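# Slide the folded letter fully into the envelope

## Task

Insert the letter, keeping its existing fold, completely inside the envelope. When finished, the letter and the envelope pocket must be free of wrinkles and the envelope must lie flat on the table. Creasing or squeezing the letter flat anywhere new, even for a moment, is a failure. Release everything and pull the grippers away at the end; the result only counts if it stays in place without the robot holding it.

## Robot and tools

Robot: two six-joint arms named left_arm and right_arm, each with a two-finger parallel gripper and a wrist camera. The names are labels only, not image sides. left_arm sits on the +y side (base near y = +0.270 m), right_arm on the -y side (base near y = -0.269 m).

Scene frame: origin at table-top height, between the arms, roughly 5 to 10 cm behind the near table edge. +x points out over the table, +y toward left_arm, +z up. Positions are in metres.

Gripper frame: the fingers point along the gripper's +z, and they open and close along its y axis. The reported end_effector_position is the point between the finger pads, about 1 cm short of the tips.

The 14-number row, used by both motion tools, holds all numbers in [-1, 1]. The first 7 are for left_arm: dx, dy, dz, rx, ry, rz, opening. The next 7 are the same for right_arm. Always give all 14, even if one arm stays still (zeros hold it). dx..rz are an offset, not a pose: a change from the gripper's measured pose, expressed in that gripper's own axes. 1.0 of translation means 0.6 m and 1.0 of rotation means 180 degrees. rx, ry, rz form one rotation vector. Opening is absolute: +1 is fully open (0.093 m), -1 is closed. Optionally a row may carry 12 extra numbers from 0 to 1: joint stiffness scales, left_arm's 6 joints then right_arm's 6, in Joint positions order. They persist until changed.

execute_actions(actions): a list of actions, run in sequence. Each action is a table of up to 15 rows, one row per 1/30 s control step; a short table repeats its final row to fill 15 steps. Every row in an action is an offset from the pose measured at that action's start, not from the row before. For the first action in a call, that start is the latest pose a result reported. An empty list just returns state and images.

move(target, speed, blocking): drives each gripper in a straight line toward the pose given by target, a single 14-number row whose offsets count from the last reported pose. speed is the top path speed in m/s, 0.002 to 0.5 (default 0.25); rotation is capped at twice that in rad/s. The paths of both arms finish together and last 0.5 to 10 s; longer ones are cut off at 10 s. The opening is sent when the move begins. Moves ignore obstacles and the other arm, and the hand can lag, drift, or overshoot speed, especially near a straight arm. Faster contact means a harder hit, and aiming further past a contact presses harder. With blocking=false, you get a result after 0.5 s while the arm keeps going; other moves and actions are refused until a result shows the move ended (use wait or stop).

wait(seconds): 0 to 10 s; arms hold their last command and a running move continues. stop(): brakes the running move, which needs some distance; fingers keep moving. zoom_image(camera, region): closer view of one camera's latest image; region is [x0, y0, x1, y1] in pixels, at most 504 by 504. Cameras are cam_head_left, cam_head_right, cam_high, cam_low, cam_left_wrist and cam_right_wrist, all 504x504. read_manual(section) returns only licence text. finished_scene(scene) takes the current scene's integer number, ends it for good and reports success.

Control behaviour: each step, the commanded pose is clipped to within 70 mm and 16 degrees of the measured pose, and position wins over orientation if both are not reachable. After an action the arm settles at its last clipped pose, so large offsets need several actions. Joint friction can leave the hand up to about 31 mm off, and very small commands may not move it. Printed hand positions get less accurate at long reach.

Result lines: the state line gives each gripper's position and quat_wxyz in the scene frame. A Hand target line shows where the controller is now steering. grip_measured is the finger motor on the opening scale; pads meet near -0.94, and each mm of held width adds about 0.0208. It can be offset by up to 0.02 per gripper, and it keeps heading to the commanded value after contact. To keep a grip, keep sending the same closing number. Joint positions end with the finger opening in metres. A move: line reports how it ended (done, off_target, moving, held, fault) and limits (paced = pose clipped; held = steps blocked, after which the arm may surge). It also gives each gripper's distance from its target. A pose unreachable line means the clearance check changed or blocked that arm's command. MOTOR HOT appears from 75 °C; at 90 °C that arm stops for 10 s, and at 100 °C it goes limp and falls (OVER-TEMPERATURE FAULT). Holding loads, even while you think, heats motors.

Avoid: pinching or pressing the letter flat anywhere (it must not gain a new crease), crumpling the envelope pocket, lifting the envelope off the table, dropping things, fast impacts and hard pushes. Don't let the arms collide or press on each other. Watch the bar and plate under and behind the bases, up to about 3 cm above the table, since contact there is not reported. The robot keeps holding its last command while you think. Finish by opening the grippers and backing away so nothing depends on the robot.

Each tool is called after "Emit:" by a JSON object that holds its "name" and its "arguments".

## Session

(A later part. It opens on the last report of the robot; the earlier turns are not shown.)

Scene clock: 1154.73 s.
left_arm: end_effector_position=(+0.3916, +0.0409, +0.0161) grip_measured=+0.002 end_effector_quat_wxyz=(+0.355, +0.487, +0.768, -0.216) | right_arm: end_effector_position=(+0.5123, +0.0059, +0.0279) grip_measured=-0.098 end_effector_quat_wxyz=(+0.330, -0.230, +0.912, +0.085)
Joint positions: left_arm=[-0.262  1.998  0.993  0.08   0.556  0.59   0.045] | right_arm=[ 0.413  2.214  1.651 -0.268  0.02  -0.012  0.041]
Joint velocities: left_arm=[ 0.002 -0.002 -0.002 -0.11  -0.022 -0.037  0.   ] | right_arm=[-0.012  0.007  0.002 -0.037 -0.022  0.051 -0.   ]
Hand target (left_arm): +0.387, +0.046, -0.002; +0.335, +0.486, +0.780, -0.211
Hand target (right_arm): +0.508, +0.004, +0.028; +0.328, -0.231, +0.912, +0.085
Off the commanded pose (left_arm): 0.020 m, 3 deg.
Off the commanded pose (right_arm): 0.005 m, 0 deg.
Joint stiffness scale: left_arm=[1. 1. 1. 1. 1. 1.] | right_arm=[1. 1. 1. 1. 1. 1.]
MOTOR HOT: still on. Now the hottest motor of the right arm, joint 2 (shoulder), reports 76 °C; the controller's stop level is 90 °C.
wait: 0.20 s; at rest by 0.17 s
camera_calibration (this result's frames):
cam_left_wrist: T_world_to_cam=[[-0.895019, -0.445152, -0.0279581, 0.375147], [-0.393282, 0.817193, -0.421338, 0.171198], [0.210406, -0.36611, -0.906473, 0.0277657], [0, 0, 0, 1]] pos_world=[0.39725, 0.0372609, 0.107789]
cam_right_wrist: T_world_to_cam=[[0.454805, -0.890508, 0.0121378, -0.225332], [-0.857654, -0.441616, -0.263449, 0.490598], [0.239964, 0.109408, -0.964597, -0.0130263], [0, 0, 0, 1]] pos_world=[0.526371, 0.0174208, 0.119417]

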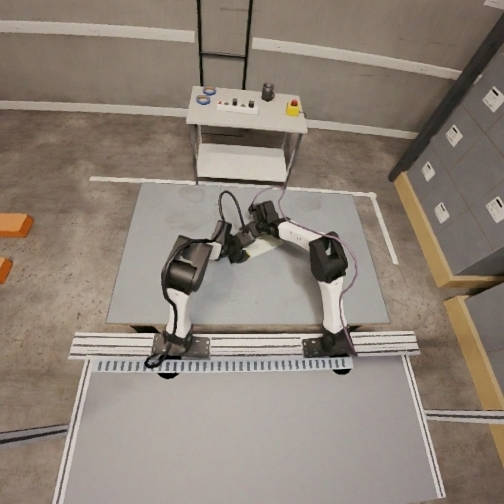

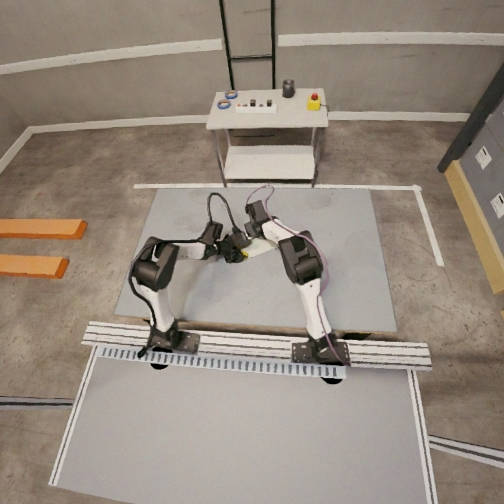

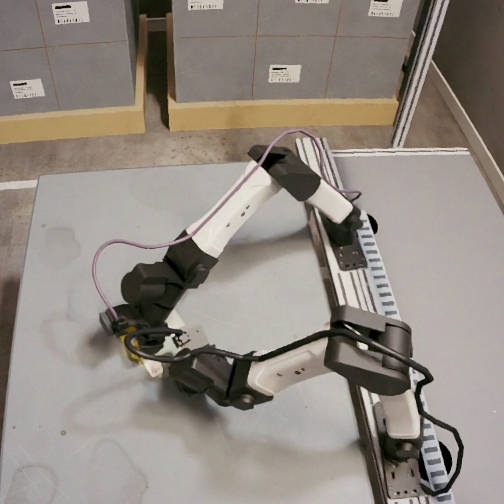

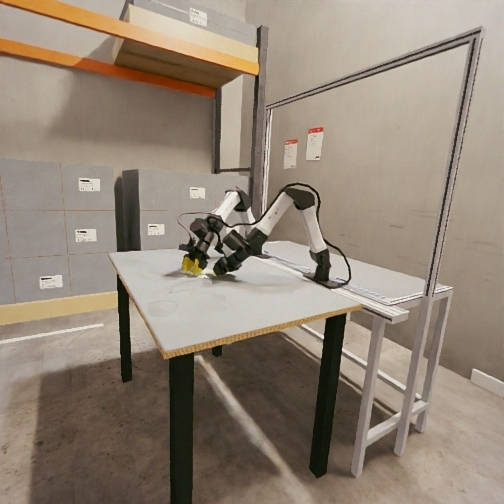

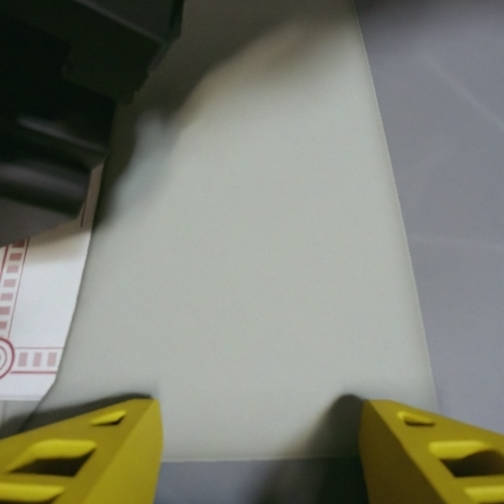

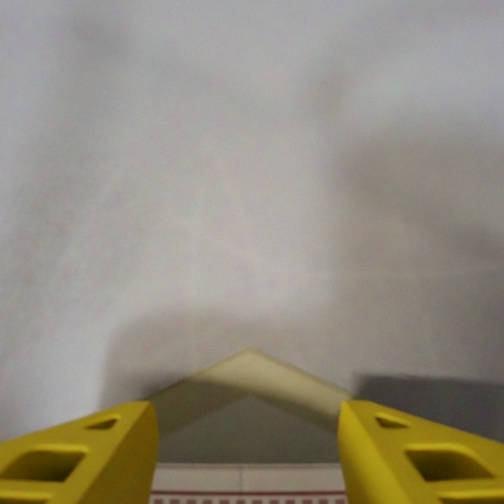

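Emit:
{"name": "execute_actions", "arguments": {"actions": [[[0.03,-0.0035,0.012,0.0026,0.014,-0.0058,0,0.008,0,0,0,0.0064,0,-0.1,1,1,1,1,1,1,1,1,1,0.5,1,1],[0.03,-0.0035,0.012,0.0026,0.014,-0.0058,0,0.0162,0,-0.0003,0,0.0127,0,-0.1],[0.03,-0.0035,0.012,0.0026,0.014,-0.0058,0,0.0222,0,-0.0006,0,0.0175,0,-0.1],[0.03,-0.0035,0.012,0.0026,0.014,-0.0058,0,0.0283,0,-0.001,0,0.0223,0,-0.1],[0.03,-0.0035,0.012,0.0026,0.014,-0.0058,0,0.0343,0,-0.0015,0,0.027,0,-0.1],[0.03,-0.0035,0.012,0.0026,0.014,-0.0058,0,0.0403,0,-0.002,0,0.0318,0,-0.1],[0.03,-0.0035,0.012,0.0026,0.014,-0.0058,0,0.0463,0,-0.0027,0,0.0366,0,-0.1],[0.03,-0.0035,0.012,0.0026,0.014,-0.0058,0,0.0524,0,-0.0034,0,0.0414,0,-0.1],[0.03,-0.0035,0.012,0.0026,0.014,-0.0058,0,0.0584,0,-0.0042,0,0.0462,0,-0.1],[0.03,-0.0035,0.012,0.0026,0.014,-0.0058,0,0.0664,0,-0.0055,0,0.0525,0,-0.1],[0.03,-0.0035,0.012,0.0026,0.014,-0.0058,0,0.0664,0,-0.0055,0,0.0525,0,-0.1],[0.03,-0.0035,0.012,0.0026,0.014,-0.0058,0,0.074,0,0.0033,0,0.0563,0,-0.1]]]}}

Scene clock: 1163.37 s.
left_arm: end_effector_position=(+0.3916, +0.0409, +0.0161) grip_measured=+0.002 end_effector_quat_wxyz=(+0.355, +0.487, +0.768, -0.216) | right_arm: end_effector_position=(+0.5015, +0.0003, +0.0184) grip_measured=-0.098 end_effector_quat_wxyz=(+0.301, -0.233, +0.922, +0.078)
Joint positions: left_arm=[-0.262  1.998  0.993  0.08   0.556  0.59   0.045] | right_arm=[ 0.413  2.214  1.651 -0.332  0.02  -0.012  0.041]
Joint velocities: left_arm=[ 0.007  0.007 -0.012  0.007 -0.051  0.007  0.   ] | right_arm=[ 0.002 -0.002 -0.002 -0.022 -0.022 -0.037  0.   ]
Hand target (left_arm): +0.387, +0.046, -0.002; +0.335, +0.486, +0.780, -0.211
Hand target (right_arm): +0.483, -0.009, -0.001; +0.249, -0.235, +0.937, +0.066
Off the commanded pose (left_arm): 0.020 m, 3 deg.
Off the commanded pose (right_arm): 0.029 m, 6 deg.
Joint stiffness scale: left_arm=[1. 1. 1. 1. 1. 1.] | right_arm=[1.  1.  1.  0.5 1.  1. ]
MOTOR HOT: still on. Now the hottest motor of the right arm, joint 2 (shoulder), reports 77 °C; the controller's stop level is 90 °C.
camera_calibration (this result's frames):
cam_left_wrist: T_world_to_cam=[[-0.895019, -0.445152, -0.0279581, 0.375147], [-0.393282, 0.817193, -0.421338, 0.171198], [0.210406, -0.36611, -0.906473, 0.0277657], [0, 0, 0, 1]] pos_world=[0.39725, 0.0372609, 0.107789]
cam_right_wrist: T_world_to_cam=[[0.457074, -0.889323, 0.0137258, -0.226444], [-0.869888, -0.450196, -0.201538, 0.481356], [0.185412, 0.0801781, -0.979384, 0.00864733], [0, 0, 0, 1]] pos_world=[0.520625, 0.0146296, 0.108589]

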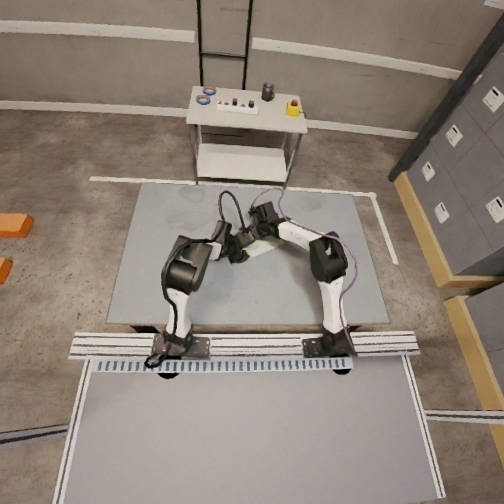

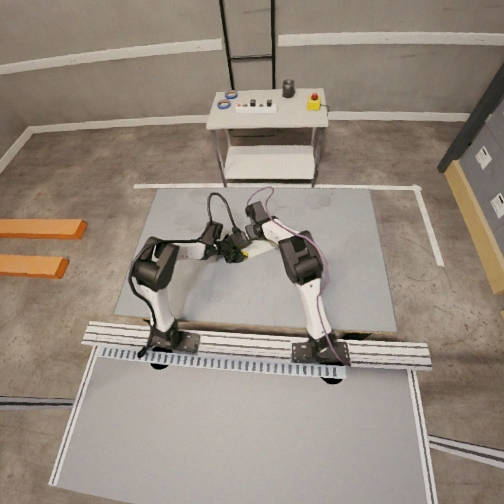

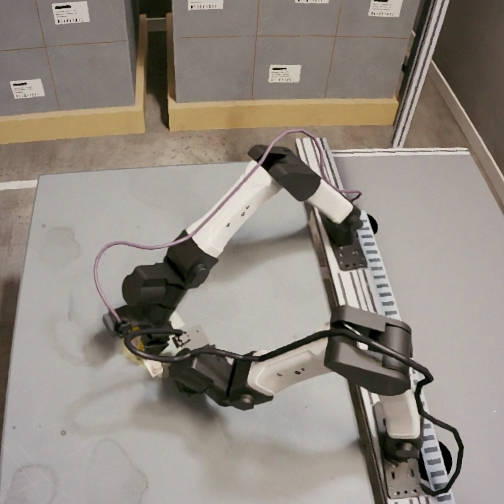

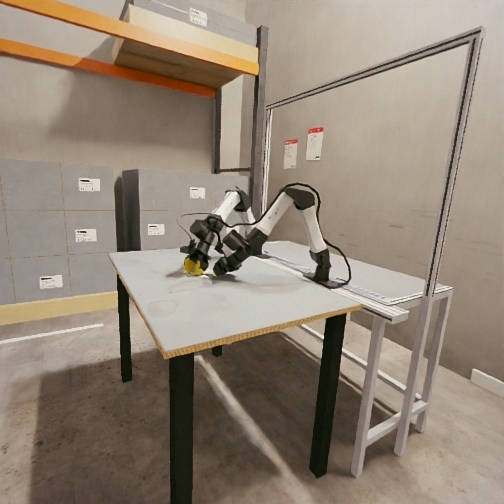

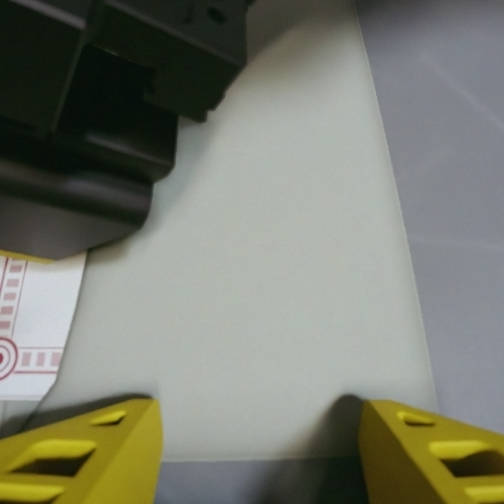

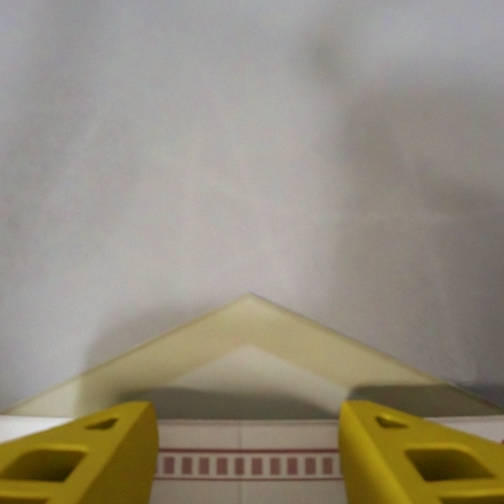

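Emit:
{"name": "execute_actions", "arguments": {"actions": [[[0.03,-0.0035,0.012,0.0026,0.014,-0.0058,0,0.0439,0,-0.0034,0,0.0334,0,-0.1],[0.03,-0.0035,0.012,0.0026,0.014,-0.0058,0,0.0455,0,-0.0045,0,0.0334,0,-0.1],[0.03,-0.0035,0.012,0.0026,0.014,-0.0058,0,0.047,0,-0.0057,0,0.0334,0,-0.1],[0.03,-0.0035,0.012,0.0026,0.014,-0.0058,0,0.0486,0,-0.0068,0,0.0334,0,-0.1],[0.03,-0.0035,0.012,0.0026,0.014,-0.0058,0,0.0502,0,-0.008,0,0.0334,0,-0.1],[0.03,-0.0035,0.012,0.0026,0.014,-0.0058,0,0.0518,0,-0.0091,0,0.0334,0,-0.1],[0.03,-0.0035,0.012,0.0026,0.014,-0.0058,0,0.0533,0,-0.0103,0,0.0334,0,-0.1],[0.03,-0.0035,0.012,0.0026,0.014,-0.0058,0,0.0549,0,-0.0114,0,0.0334,0,-0.1],[0.03,-0.0035,0.012,0.0026,0.014,-0.0058,0,0.0565,0,-0.0126,0,0.0334,0,-0.1],[0.03,-0.0035,0.012,0.0026,0.014,-0.0058,0,0.0581,0,-0.0137,0,0.0334,0,-0.1],[0.03,-0.0035,0.012,0.0026,0.014,-0.0058,0,0.0596,0,-0.0149,0,0.0334,0,-0.1],[0.03,-0.0035,0.012,0.0026,0.014,-0.0058,0,0.0612,0,-0.016,0,0.0334,0,-0.1]]]}}

Emit:
{"name": "wait", "arguments": {"seconds": 0.2}}

Scene clock: 1171.97 s.
left_arm: end_effector_position=(+0.3916, +0.0409, +0.0161) grip_measured=+0.002 end_effector_quat_wxyz=(+0.355, +0.487, +0.768, -0.216) | right_arm: end_effector_position=(+0.4895, -0.0063, +0.0186) grip_measured=-0.098 end_effector_quat_wxyz=(+0.289, -0.234, +0.925, +0.075)
Joint positions: left_arm=[-0.262  1.998  0.993  0.08   0.556  0.59   0.045] | right_arm=[ 0.413  2.176  1.602 -0.346  0.02  -0.012  0.041]
Joint velocities: left_arm=[-0.002 -0.022 -0.017 -0.007  0.037  0.066  0.   ] | right_arm=[-0.022 -0.032 -0.046 -0.037 -0.037  0.022 -0.001]
Hand target (left_arm): +0.387, +0.046, -0.002; +0.335, +0.486, +0.780, -0.211
Hand target (right_arm): +0.471, -0.016, +0.005; +0.252, -0.236, +0.936, +0.066
Off the commanded pose (left_arm): 0.020 m, 3 deg.
Off the commanded pose (right_arm): 0.026 m, 5 deg.
Joint stiffness scale: left_arm=[1. 1. 1. 1. 1. 1.] | right_arm=[1.  1.  1.  0.5 1.  1. ]
MOTOR HOT: still on. Now the hottest motor of the right arm, joint 2 (shoulder), reports 76 °C; the controller's stop level is 90 °C.
camera_calibration (this result's frames):
cam_left_wrist: T_world_to_cam=[[-0.895019, -0.445152, -0.0279581, 0.375147], [-0.393282, 0.817193, -0.421338, 0.171198], [0.210406, -0.36611, -0.906473, 0.0277657], [0, 0, 0, 1]] pos_world=[0.39725, 0.0372609, 0.107789]
cam_right_wrist: T_world_to_cam=[[0.45798, -0.888847, 0.0142994, -0.227227], [-0.873706, -0.453029, -0.177206, 0.469374], [0.163987, 0.0686634, -0.98407, 0.0220785], [0, 0, 0, 1]] pos_world=[0.51054, 0.00915462, 0.108152]

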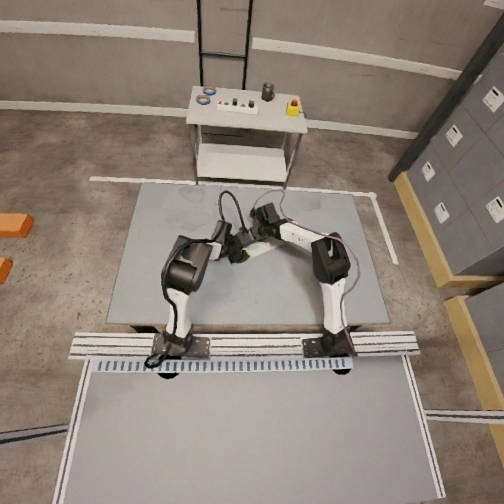

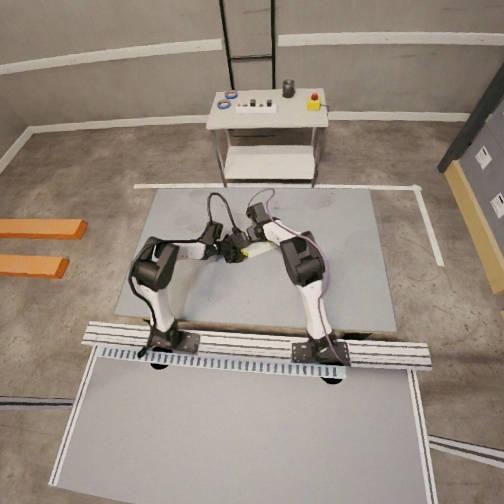

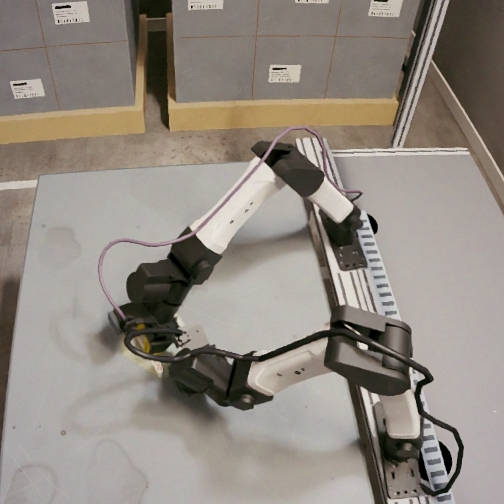

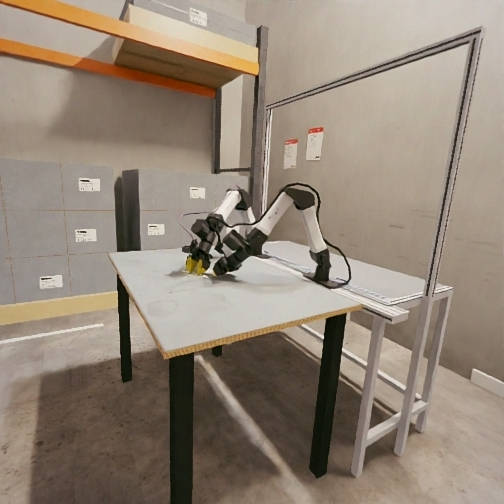

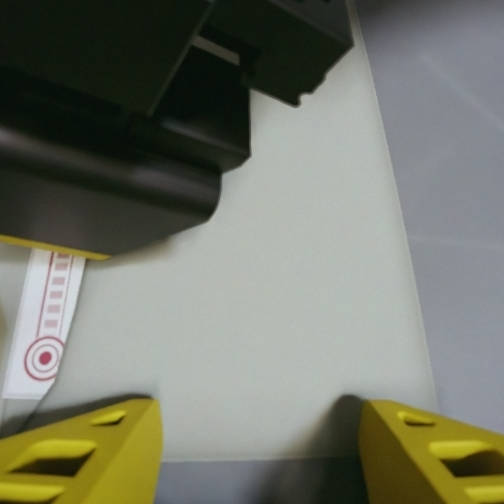

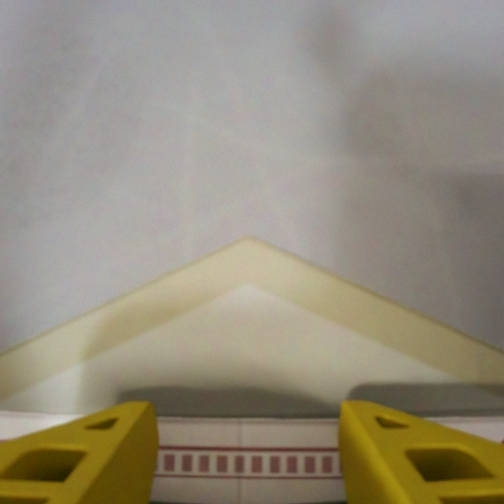

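Scene clock: 1172.17 s.
left_arm: end_effector_position=(+0.3916, +0.0409, +0.0161) grip_measured=+0.002 end_effector_quat_wxyz=(+0.355, +0.487, +0.768, -0.216) | right_arm: end_effector_position=(+0.4892, -0.0064, +0.0186) grip_measured=-0.098 end_effector_quat_wxyz=(+0.289, -0.234, +0.925, +0.075)
Joint positions: left_arm=[-0.262  1.998  0.993  0.08   0.556  0.59   0.045] | right_arm=[ 0.413  2.176  1.601 -0.346  0.02  -0.012  0.041]
Joint velocities: left_arm=[ 0.002 -0.017  0.007  0.037 -0.066  0.037 -0.   ] | right_arm=[-0.007  0.002 -0.007 -0.022 -0.081  0.007 -0.   ]
Hand target (left_arm): +0.387, +0.046, -0.002; +0.335, +0.486, +0.780, -0.211
Hand target (right_arm): +0.471, -0.016, +0.005; +0.252, -0.236, +0.936, +0.066
Off the commanded pose (left_arm): 0.020 m, 3 deg.
Off the commanded pose (right_arm): 0.026 m, 5 deg.
Joint stiffness scale: left_arm=[1. 1. 1. 1. 1. 1.] | right_arm=[1.  1.  1.  0.5 1.  1. ]
MOTOR HOT: still on. Now the hottest motor of the right arm, joint 2 (shoulder), reports 76 °C; the controller's stop level is 90 °C.
wait: 0.20 s; at rest by 0.17 s
camera_calibration (this result's frames):
cam_left_wrist: T_world_to_cam=[[-0.895019, -0.445152, -0.0279581, 0.375147], [-0.393282, 0.817193, -0.421338, 0.171198], [0.210406, -0.36611, -0.906473, 0.0277657], [0, 0, 0, 1]] pos_world=[0.39725, 0.0372609, 0.107789]
cam_right_wrist: T_world_to_cam=[[0.457994, -0.88884, 0.014308, -0.227239], [-0.873761, -0.453071, -0.176831, 0.469122], [0.163657, 0.0684857, -0.984137, 0.0222682], [0, 0, 0, 1]] pos_world=[0.51033, 0.00904165, 0.108122]

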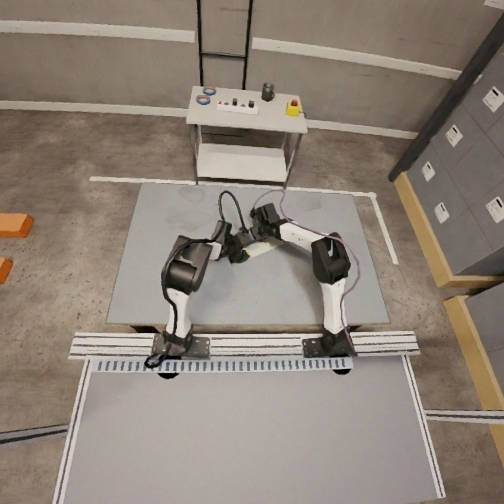

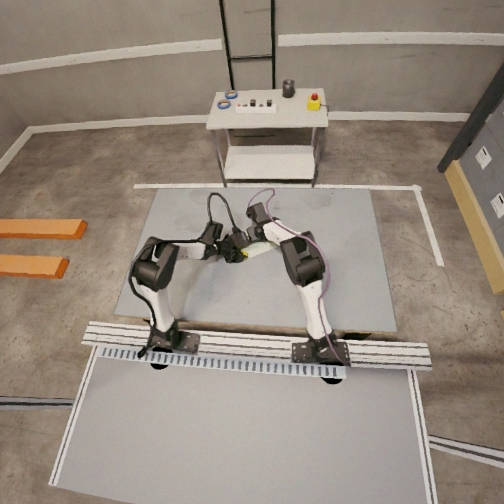

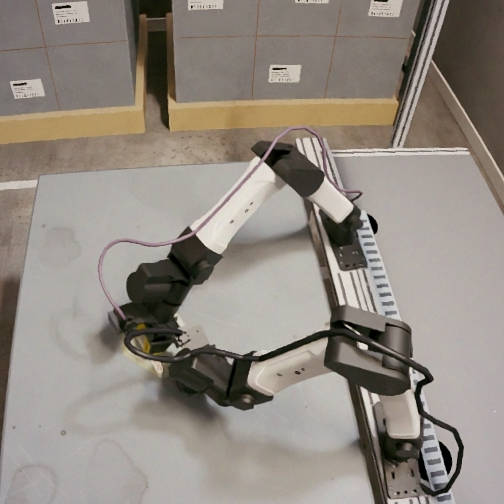

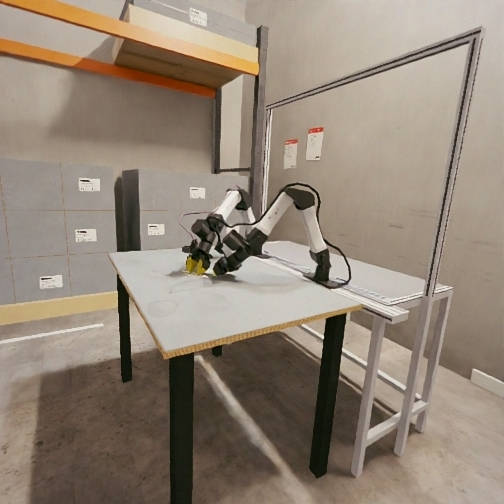

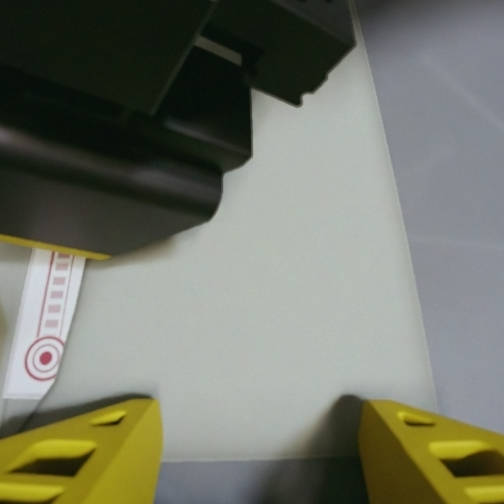

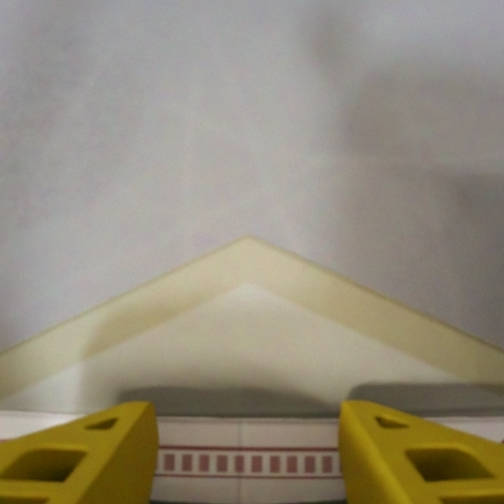

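Emit:
{"name": "execute_actions", "arguments": {"actions": [[[0.03,-0.0035,0.012,0.0026,0.014,-0.0058,0,0.0435,0,-0.003,0,0.0334,0,-0.1],[0.03,-0.0035,0.012,0.0026,0.014,-0.0058,0,0.0447,0,-0.0039,0,0.0334,0,-0.1],[0.03,-0.0035,0.012,0.0026,0.014,-0.0058,0,0.0459,0,-0.0047,0,0.0334,0,-0.1],[0.03,-0.0035,0.012,0.0026,0.014,-0.0058,0,0.0471,0,-0.0055,0,0.0334,0,-0.1],[0.03,-0.0035,0.012,0.0026,0.014,-0.0058,0,0.0483,0,-0.0064,0,0.0334,0,-0.1],[0.03,-0.0035,0.012,0.0026,0.014,-0.0058,0,0.0495,0,-0.0072,0,0.0334,0,-0.1],[0.03,-0.0035,0.012,0.0026,0.014,-0.0058,0,0.0507,0,-0.008,0,0.0334,0,-0.1],[0.03,-0.0035,0.012,0.0026,0.014,-0.0058,0,0.0519,0,-0.0089,0,0.0334,0,-0.1],[0.03,-0.0035,0.012,0.0026,0.014,-0.0058,0,0.0531,0,-0.0097,0,0.0334,0,-0.1],[0.03,-0.0035,0.012,0.0026,0.014,-0.0058,0,0.0543,0,-0.0105,0,0.0334,0,-0.1],[0.03,-0.0035,0.012,0.0026,0.014,-0.0058,0,0.0555,0,-0.0114,0,0.0334,0,-0.1],[0.03,-0.0035,0.012,0.0026,0.014,-0.0058,0,0.0567,0,-0.0122,0,0.0334,0,-0.1]]]}}

Emit:
{"name": "wait", "arguments": {"seconds": 0.2}}

Scene clock: 1183.23 s.
left_arm: end_effector_position=(+0.3916, +0.0409, +0.0161) grip_measured=+0.002 end_effector_quat_wxyz=(+0.355, +0.487, +0.768, -0.216) | right_arm: end_effector_position=(+0.4809, -0.0109, +0.0185) grip_measured=-0.098 end_effector_quat_wxyz=(+0.279, -0.235, +0.928, +0.073)
Joint positions: left_arm=[-0.262  1.998  0.993  0.08   0.556  0.59   0.045] | right_arm=[ 0.413  2.153  1.575 -0.365  0.02  -0.012  0.041]
Joint velocities: left_arm=[ 0.002 -0.002 -0.002 -0.007 -0.095  0.081 -0.001] | right_arm=[ 0.002 -0.022 -0.027 -0.022 -0.007 -0.051 -0.   ]
Hand target (left_arm): +0.387, +0.046, -0.002; +0.335, +0.486, +0.780, -0.211
Hand target (right_arm): +0.462, -0.021, +0.006; +0.240, -0.237, +0.939, +0.063
Off the commanded pose (left_arm): 0.020 m, 3 deg.
Off the commanded pose (right_arm): 0.026 m, 5 deg.
Joint stiffness scale: left_arm=[1. 1. 1. 1. 1. 1.] | right_arm=[1.  1.  1.  0.5 1.  1. ]
MOTOR HOT: still on. Now the hottest motor of the right arm, joint 2 (shoulder), reports 77 °C; the controller's stop level is 90 °C.
camera_calibration (this result's frames):
cam_left_wrist: T_world_to_cam=[[-0.895019, -0.445152, -0.0279581, 0.375147], [-0.393282, 0.817193, -0.421338, 0.171198], [0.210406, -0.36611, -0.906473, 0.0277657], [0, 0, 0, 1]] pos_world=[0.39725, 0.0372609, 0.107789]
cam_right_wrist: T_world_to_cam=[[0.458799, -0.888417, 0.0147896, -0.227842], [-0.876663, -0.455316, -0.155401, 0.46073], [0.144795, 0.0583325, -0.987741, 0.0328943], [0, 0, 0, 1]] pos_world=[0.503675, 0.00544015, 0.107459]

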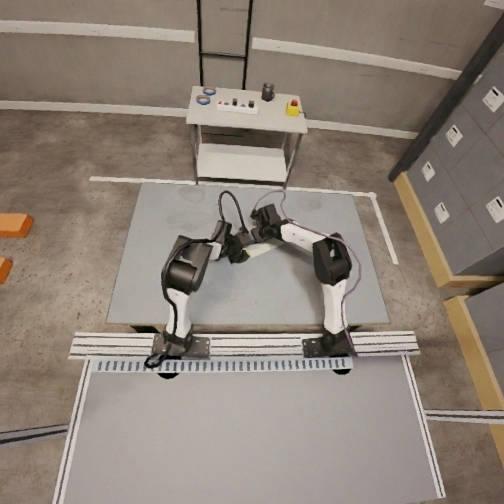

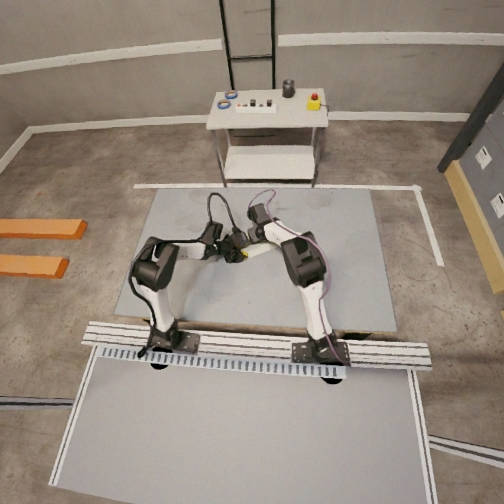

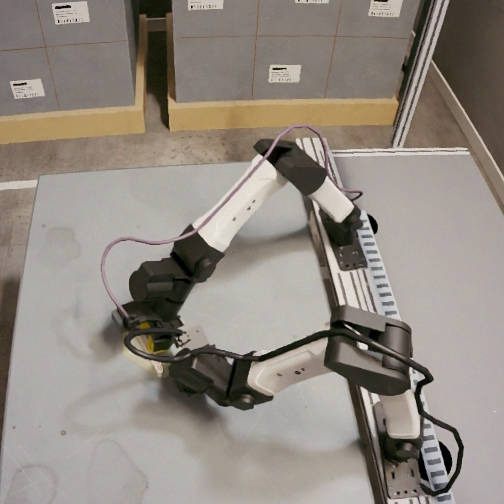

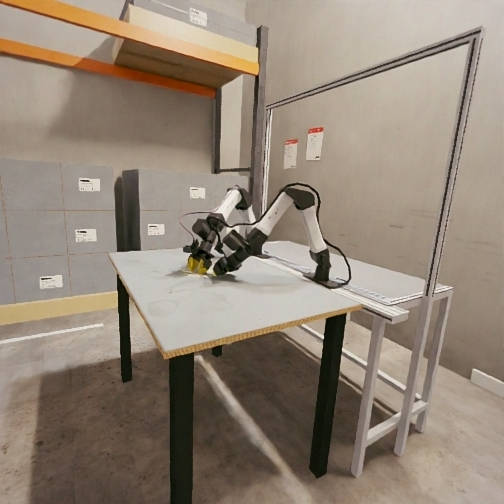

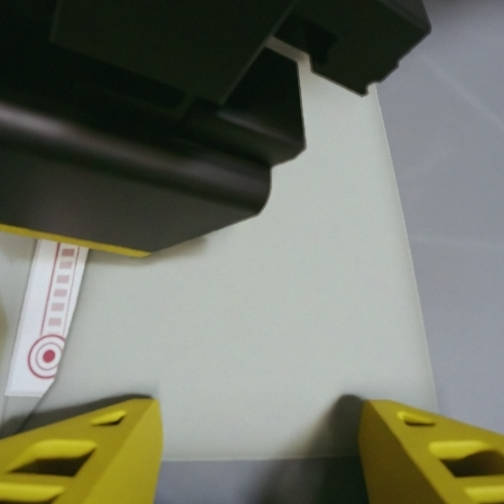

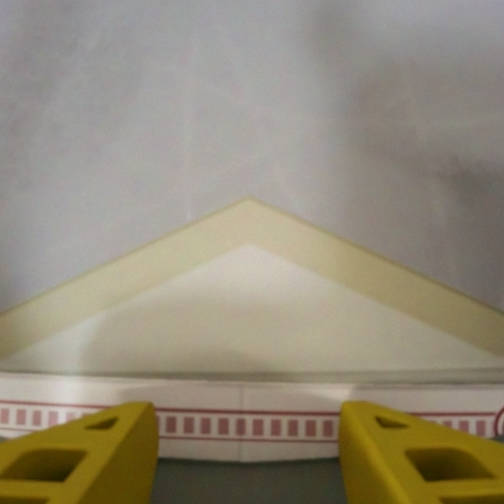

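Scene clock: 1183.43 s.
left_arm: end_effector_position=(+0.3916, +0.0409, +0.0161) grip_measured=+0.002 end_effector_quat_wxyz=(+0.355, +0.487, +0.768, -0.216) | right_arm: end_effector_position=(+0.4806, -0.0111, +0.0184) grip_measured=-0.098 end_effector_quat_wxyz=(+0.278, -0.235, +0.928, +0.073)
Joint positions: left_arm=[-0.262  1.998  0.993  0.08   0.556  0.59   0.045] | right_arm=[ 0.413  2.152  1.574 -0.365  0.02  -0.012  0.041]
Joint velocities: left_arm=[-0.027  0.007 -0.002 -0.022 -0.007 -0.007 -0.001] | right_arm=[-0.007  0.007 -0.002 -0.037 -0.022 -0.022  0.   ]
Hand target (left_arm): +0.387, +0.046, -0.002; +0.335, +0.486, +0.780, -0.211
Hand target (right_arm): +0.461, -0.021, +0.006; +0.240, -0.237, +0.939, +0.063
Off the commanded pose (left_arm): 0.020 m, 3 deg.
Off the commanded pose (right_arm): 0.026 m, 5 deg.
Joint stiffness scale: left_arm=[1. 1. 1. 1. 1. 1.] | right_arm=[1.  1.  1.  0.5 1.  1. ]
MOTOR HOT: still on. Now the hottest motor of the right arm, joint 2 (shoulder), reports 77 °C; the controller's stop level is 90 °C.
wait: 0.20 s; at rest by 0.17 s
camera_calibration (this result's frames):
cam_left_wrist: T_world_to_cam=[[-0.895019, -0.445152, -0.0279581, 0.375147], [-0.393282, 0.817193, -0.421338, 0.171198], [0.210406, -0.36611, -0.906473, 0.0277657], [0, 0, 0, 1]] pos_world=[0.39725, 0.0372609, 0.107789]
cam_right_wrist: T_world_to_cam=[[0.458827, -0.888402, 0.0148061, -0.22786], [-0.876757, -0.45539, -0.154648, 0.4604], [0.144132, 0.0579753, -0.987859, 0.0331934], [0, 0, 0, 1]] pos_world=[0.503423, 0.00530589, 0.107364]

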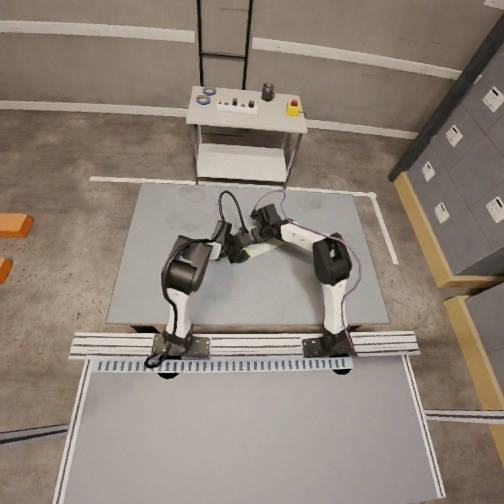

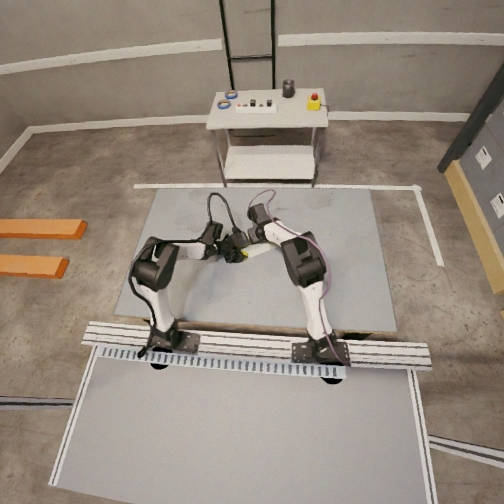

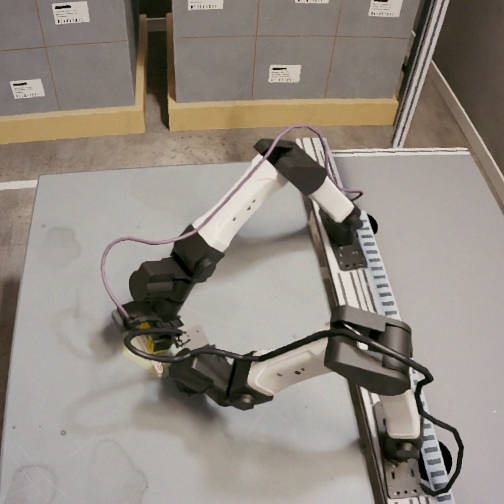

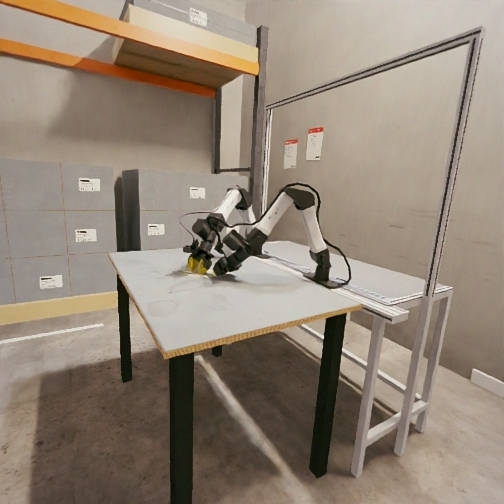

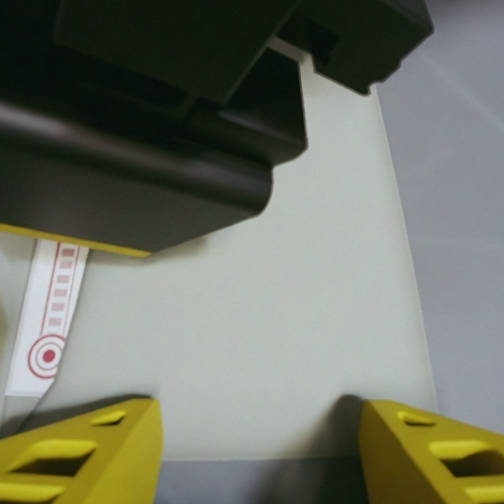

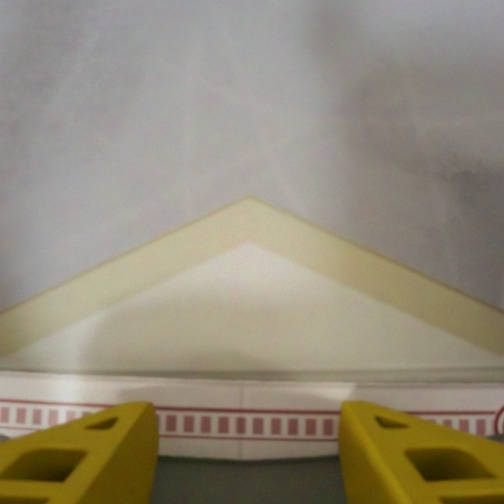

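Emit:
{"name": "execute_actions", "arguments": {"actions": [[[0.03,-0.0035,0.012,0.0026,0.014,-0.0058,0,-0.01,0,-0.0005,0,-0.008,0,-0.1,1,1,1,1,1,1,1,1,1,1,1,1],[0.03,-0.0035,0.012,0.0026,0.014,-0.0058,0,-0.02,0,-0.001,0,-0.016,0,-0.1],[0.03,-0.0035,0.012,0.0026,0.014,-0.0058,0,-0.03,0,-0.0015,0,-0.024,0,-0.1],[0.03,-0.0035,0.012,0.0026,0.014,-0.0058,0,-0.04,0,-0.002,0,-0.032,0,-0.1],[0.03,-0.0035,0.012,0.0026,0.014,-0.0058,0,-0.05,0,-0.003,0,-0.04,0,-0.1],[0.03,-0.0035,0.012,0.0026,0.014,-0.0058,0,-0.06,0,-0.0045,0,-0.048,0,-0.1]]]}}

Scene clock: 1205.27 s.
left_arm: end_effector_position=(+0.3916, +0.0409, +0.0161) grip_measured=+0.002 end_effector_quat_wxyz=(+0.355, +0.487, +0.768, -0.216) | right_arm: end_effector_position=(+0.5044, +0.0012, +0.0390) grip_measured=-0.098 end_effector_quat_wxyz=(+0.343, -0.228, +0.907, +0.088)
Joint positions: left_arm=[-0.262  1.998  0.993  0.08   0.556  0.59   0.045] | right_arm=[ 0.413  2.152  1.574 -0.226  0.02  -0.012  0.041]
Joint velocities: left_arm=[-0.027 -0.007  0.002 -0.022  0.037 -0.051 -0.   ] | right_arm=[ 0.002  0.002  0.002  0.139  0.051 -0.007 -0.001]
Hand target (left_arm): +0.387, +0.046, -0.002; +0.335, +0.486, +0.780, -0.211
Hand target (right_arm): +0.506, +0.002, +0.041; +0.348, -0.230, +0.905, +0.089
Off the commanded pose (left_arm): 0.020 m, 3 deg.
Off the commanded pose (right_arm): 0.002 m, 1 deg.
Joint stiffness scale: left_arm=[1. 1. 1. 1. 1. 1.] | right_arm=[1. 1. 1. 1. 1. 1.]
MOTOR HOT: still on. Now the hottest motor of the right arm, joint 2 (shoulder), reports 78 °C; the controller's stop level is 90 °C.
camera_calibration (this result's frames):
cam_left_wrist: T_world_to_cam=[[-0.895019, -0.445152, -0.0279581, 0.375147], [-0.393282, 0.817193, -0.421338, 0.171198], [0.210406, -0.36611, -0.906473, 0.0277657], [0, 0, 0, 1]] pos_world=[0.39725, 0.0372609, 0.107789]
cam_right_wrist: T_world_to_cam=[[0.453828, -0.891017, 0.0113826, -0.225485], [-0.851126, -0.437222, -0.290555, 0.482447], [0.263866, 0.122174, -0.956791, -0.0123336], [0, 0, 0, 1]] pos_world=[0.516209, 0.0115324, 0.130943]

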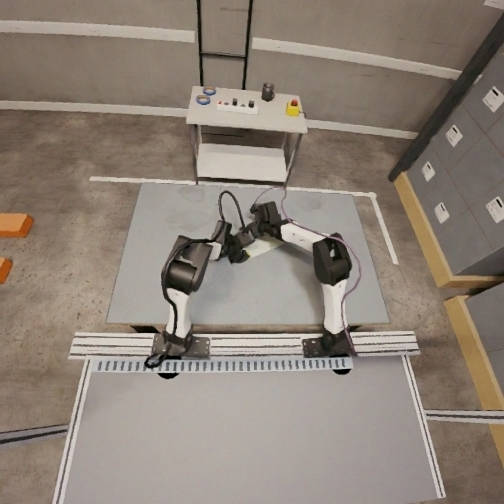

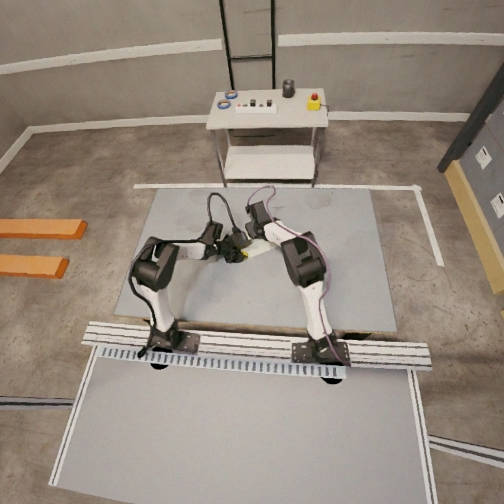

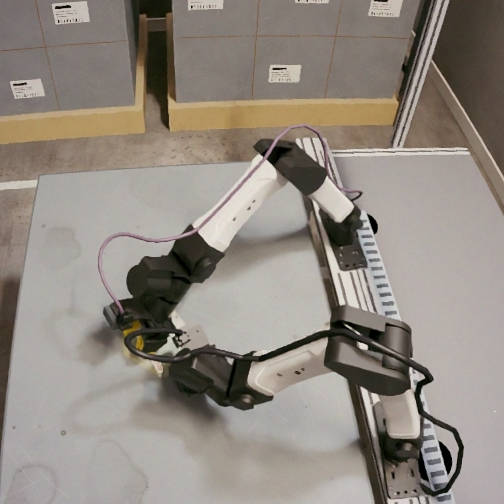

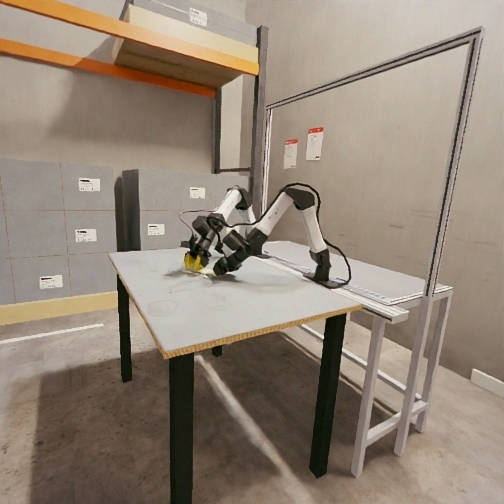

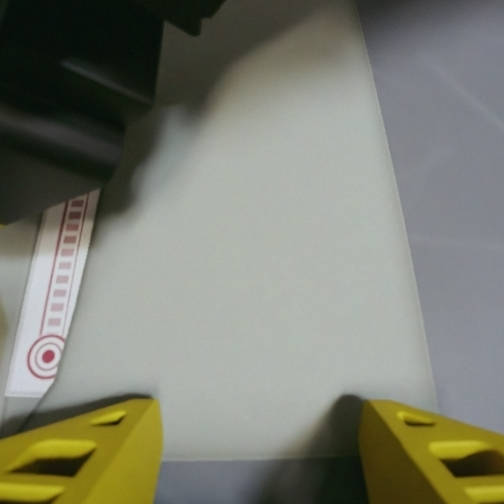

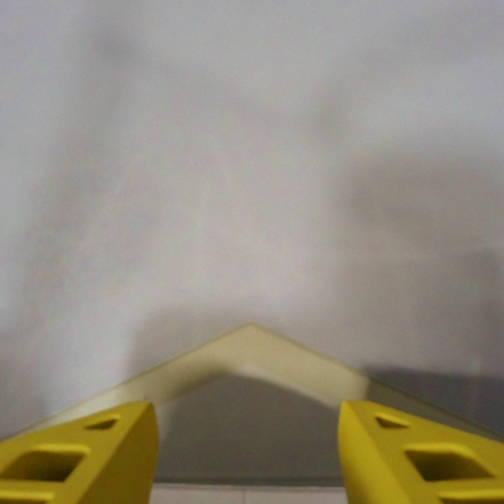

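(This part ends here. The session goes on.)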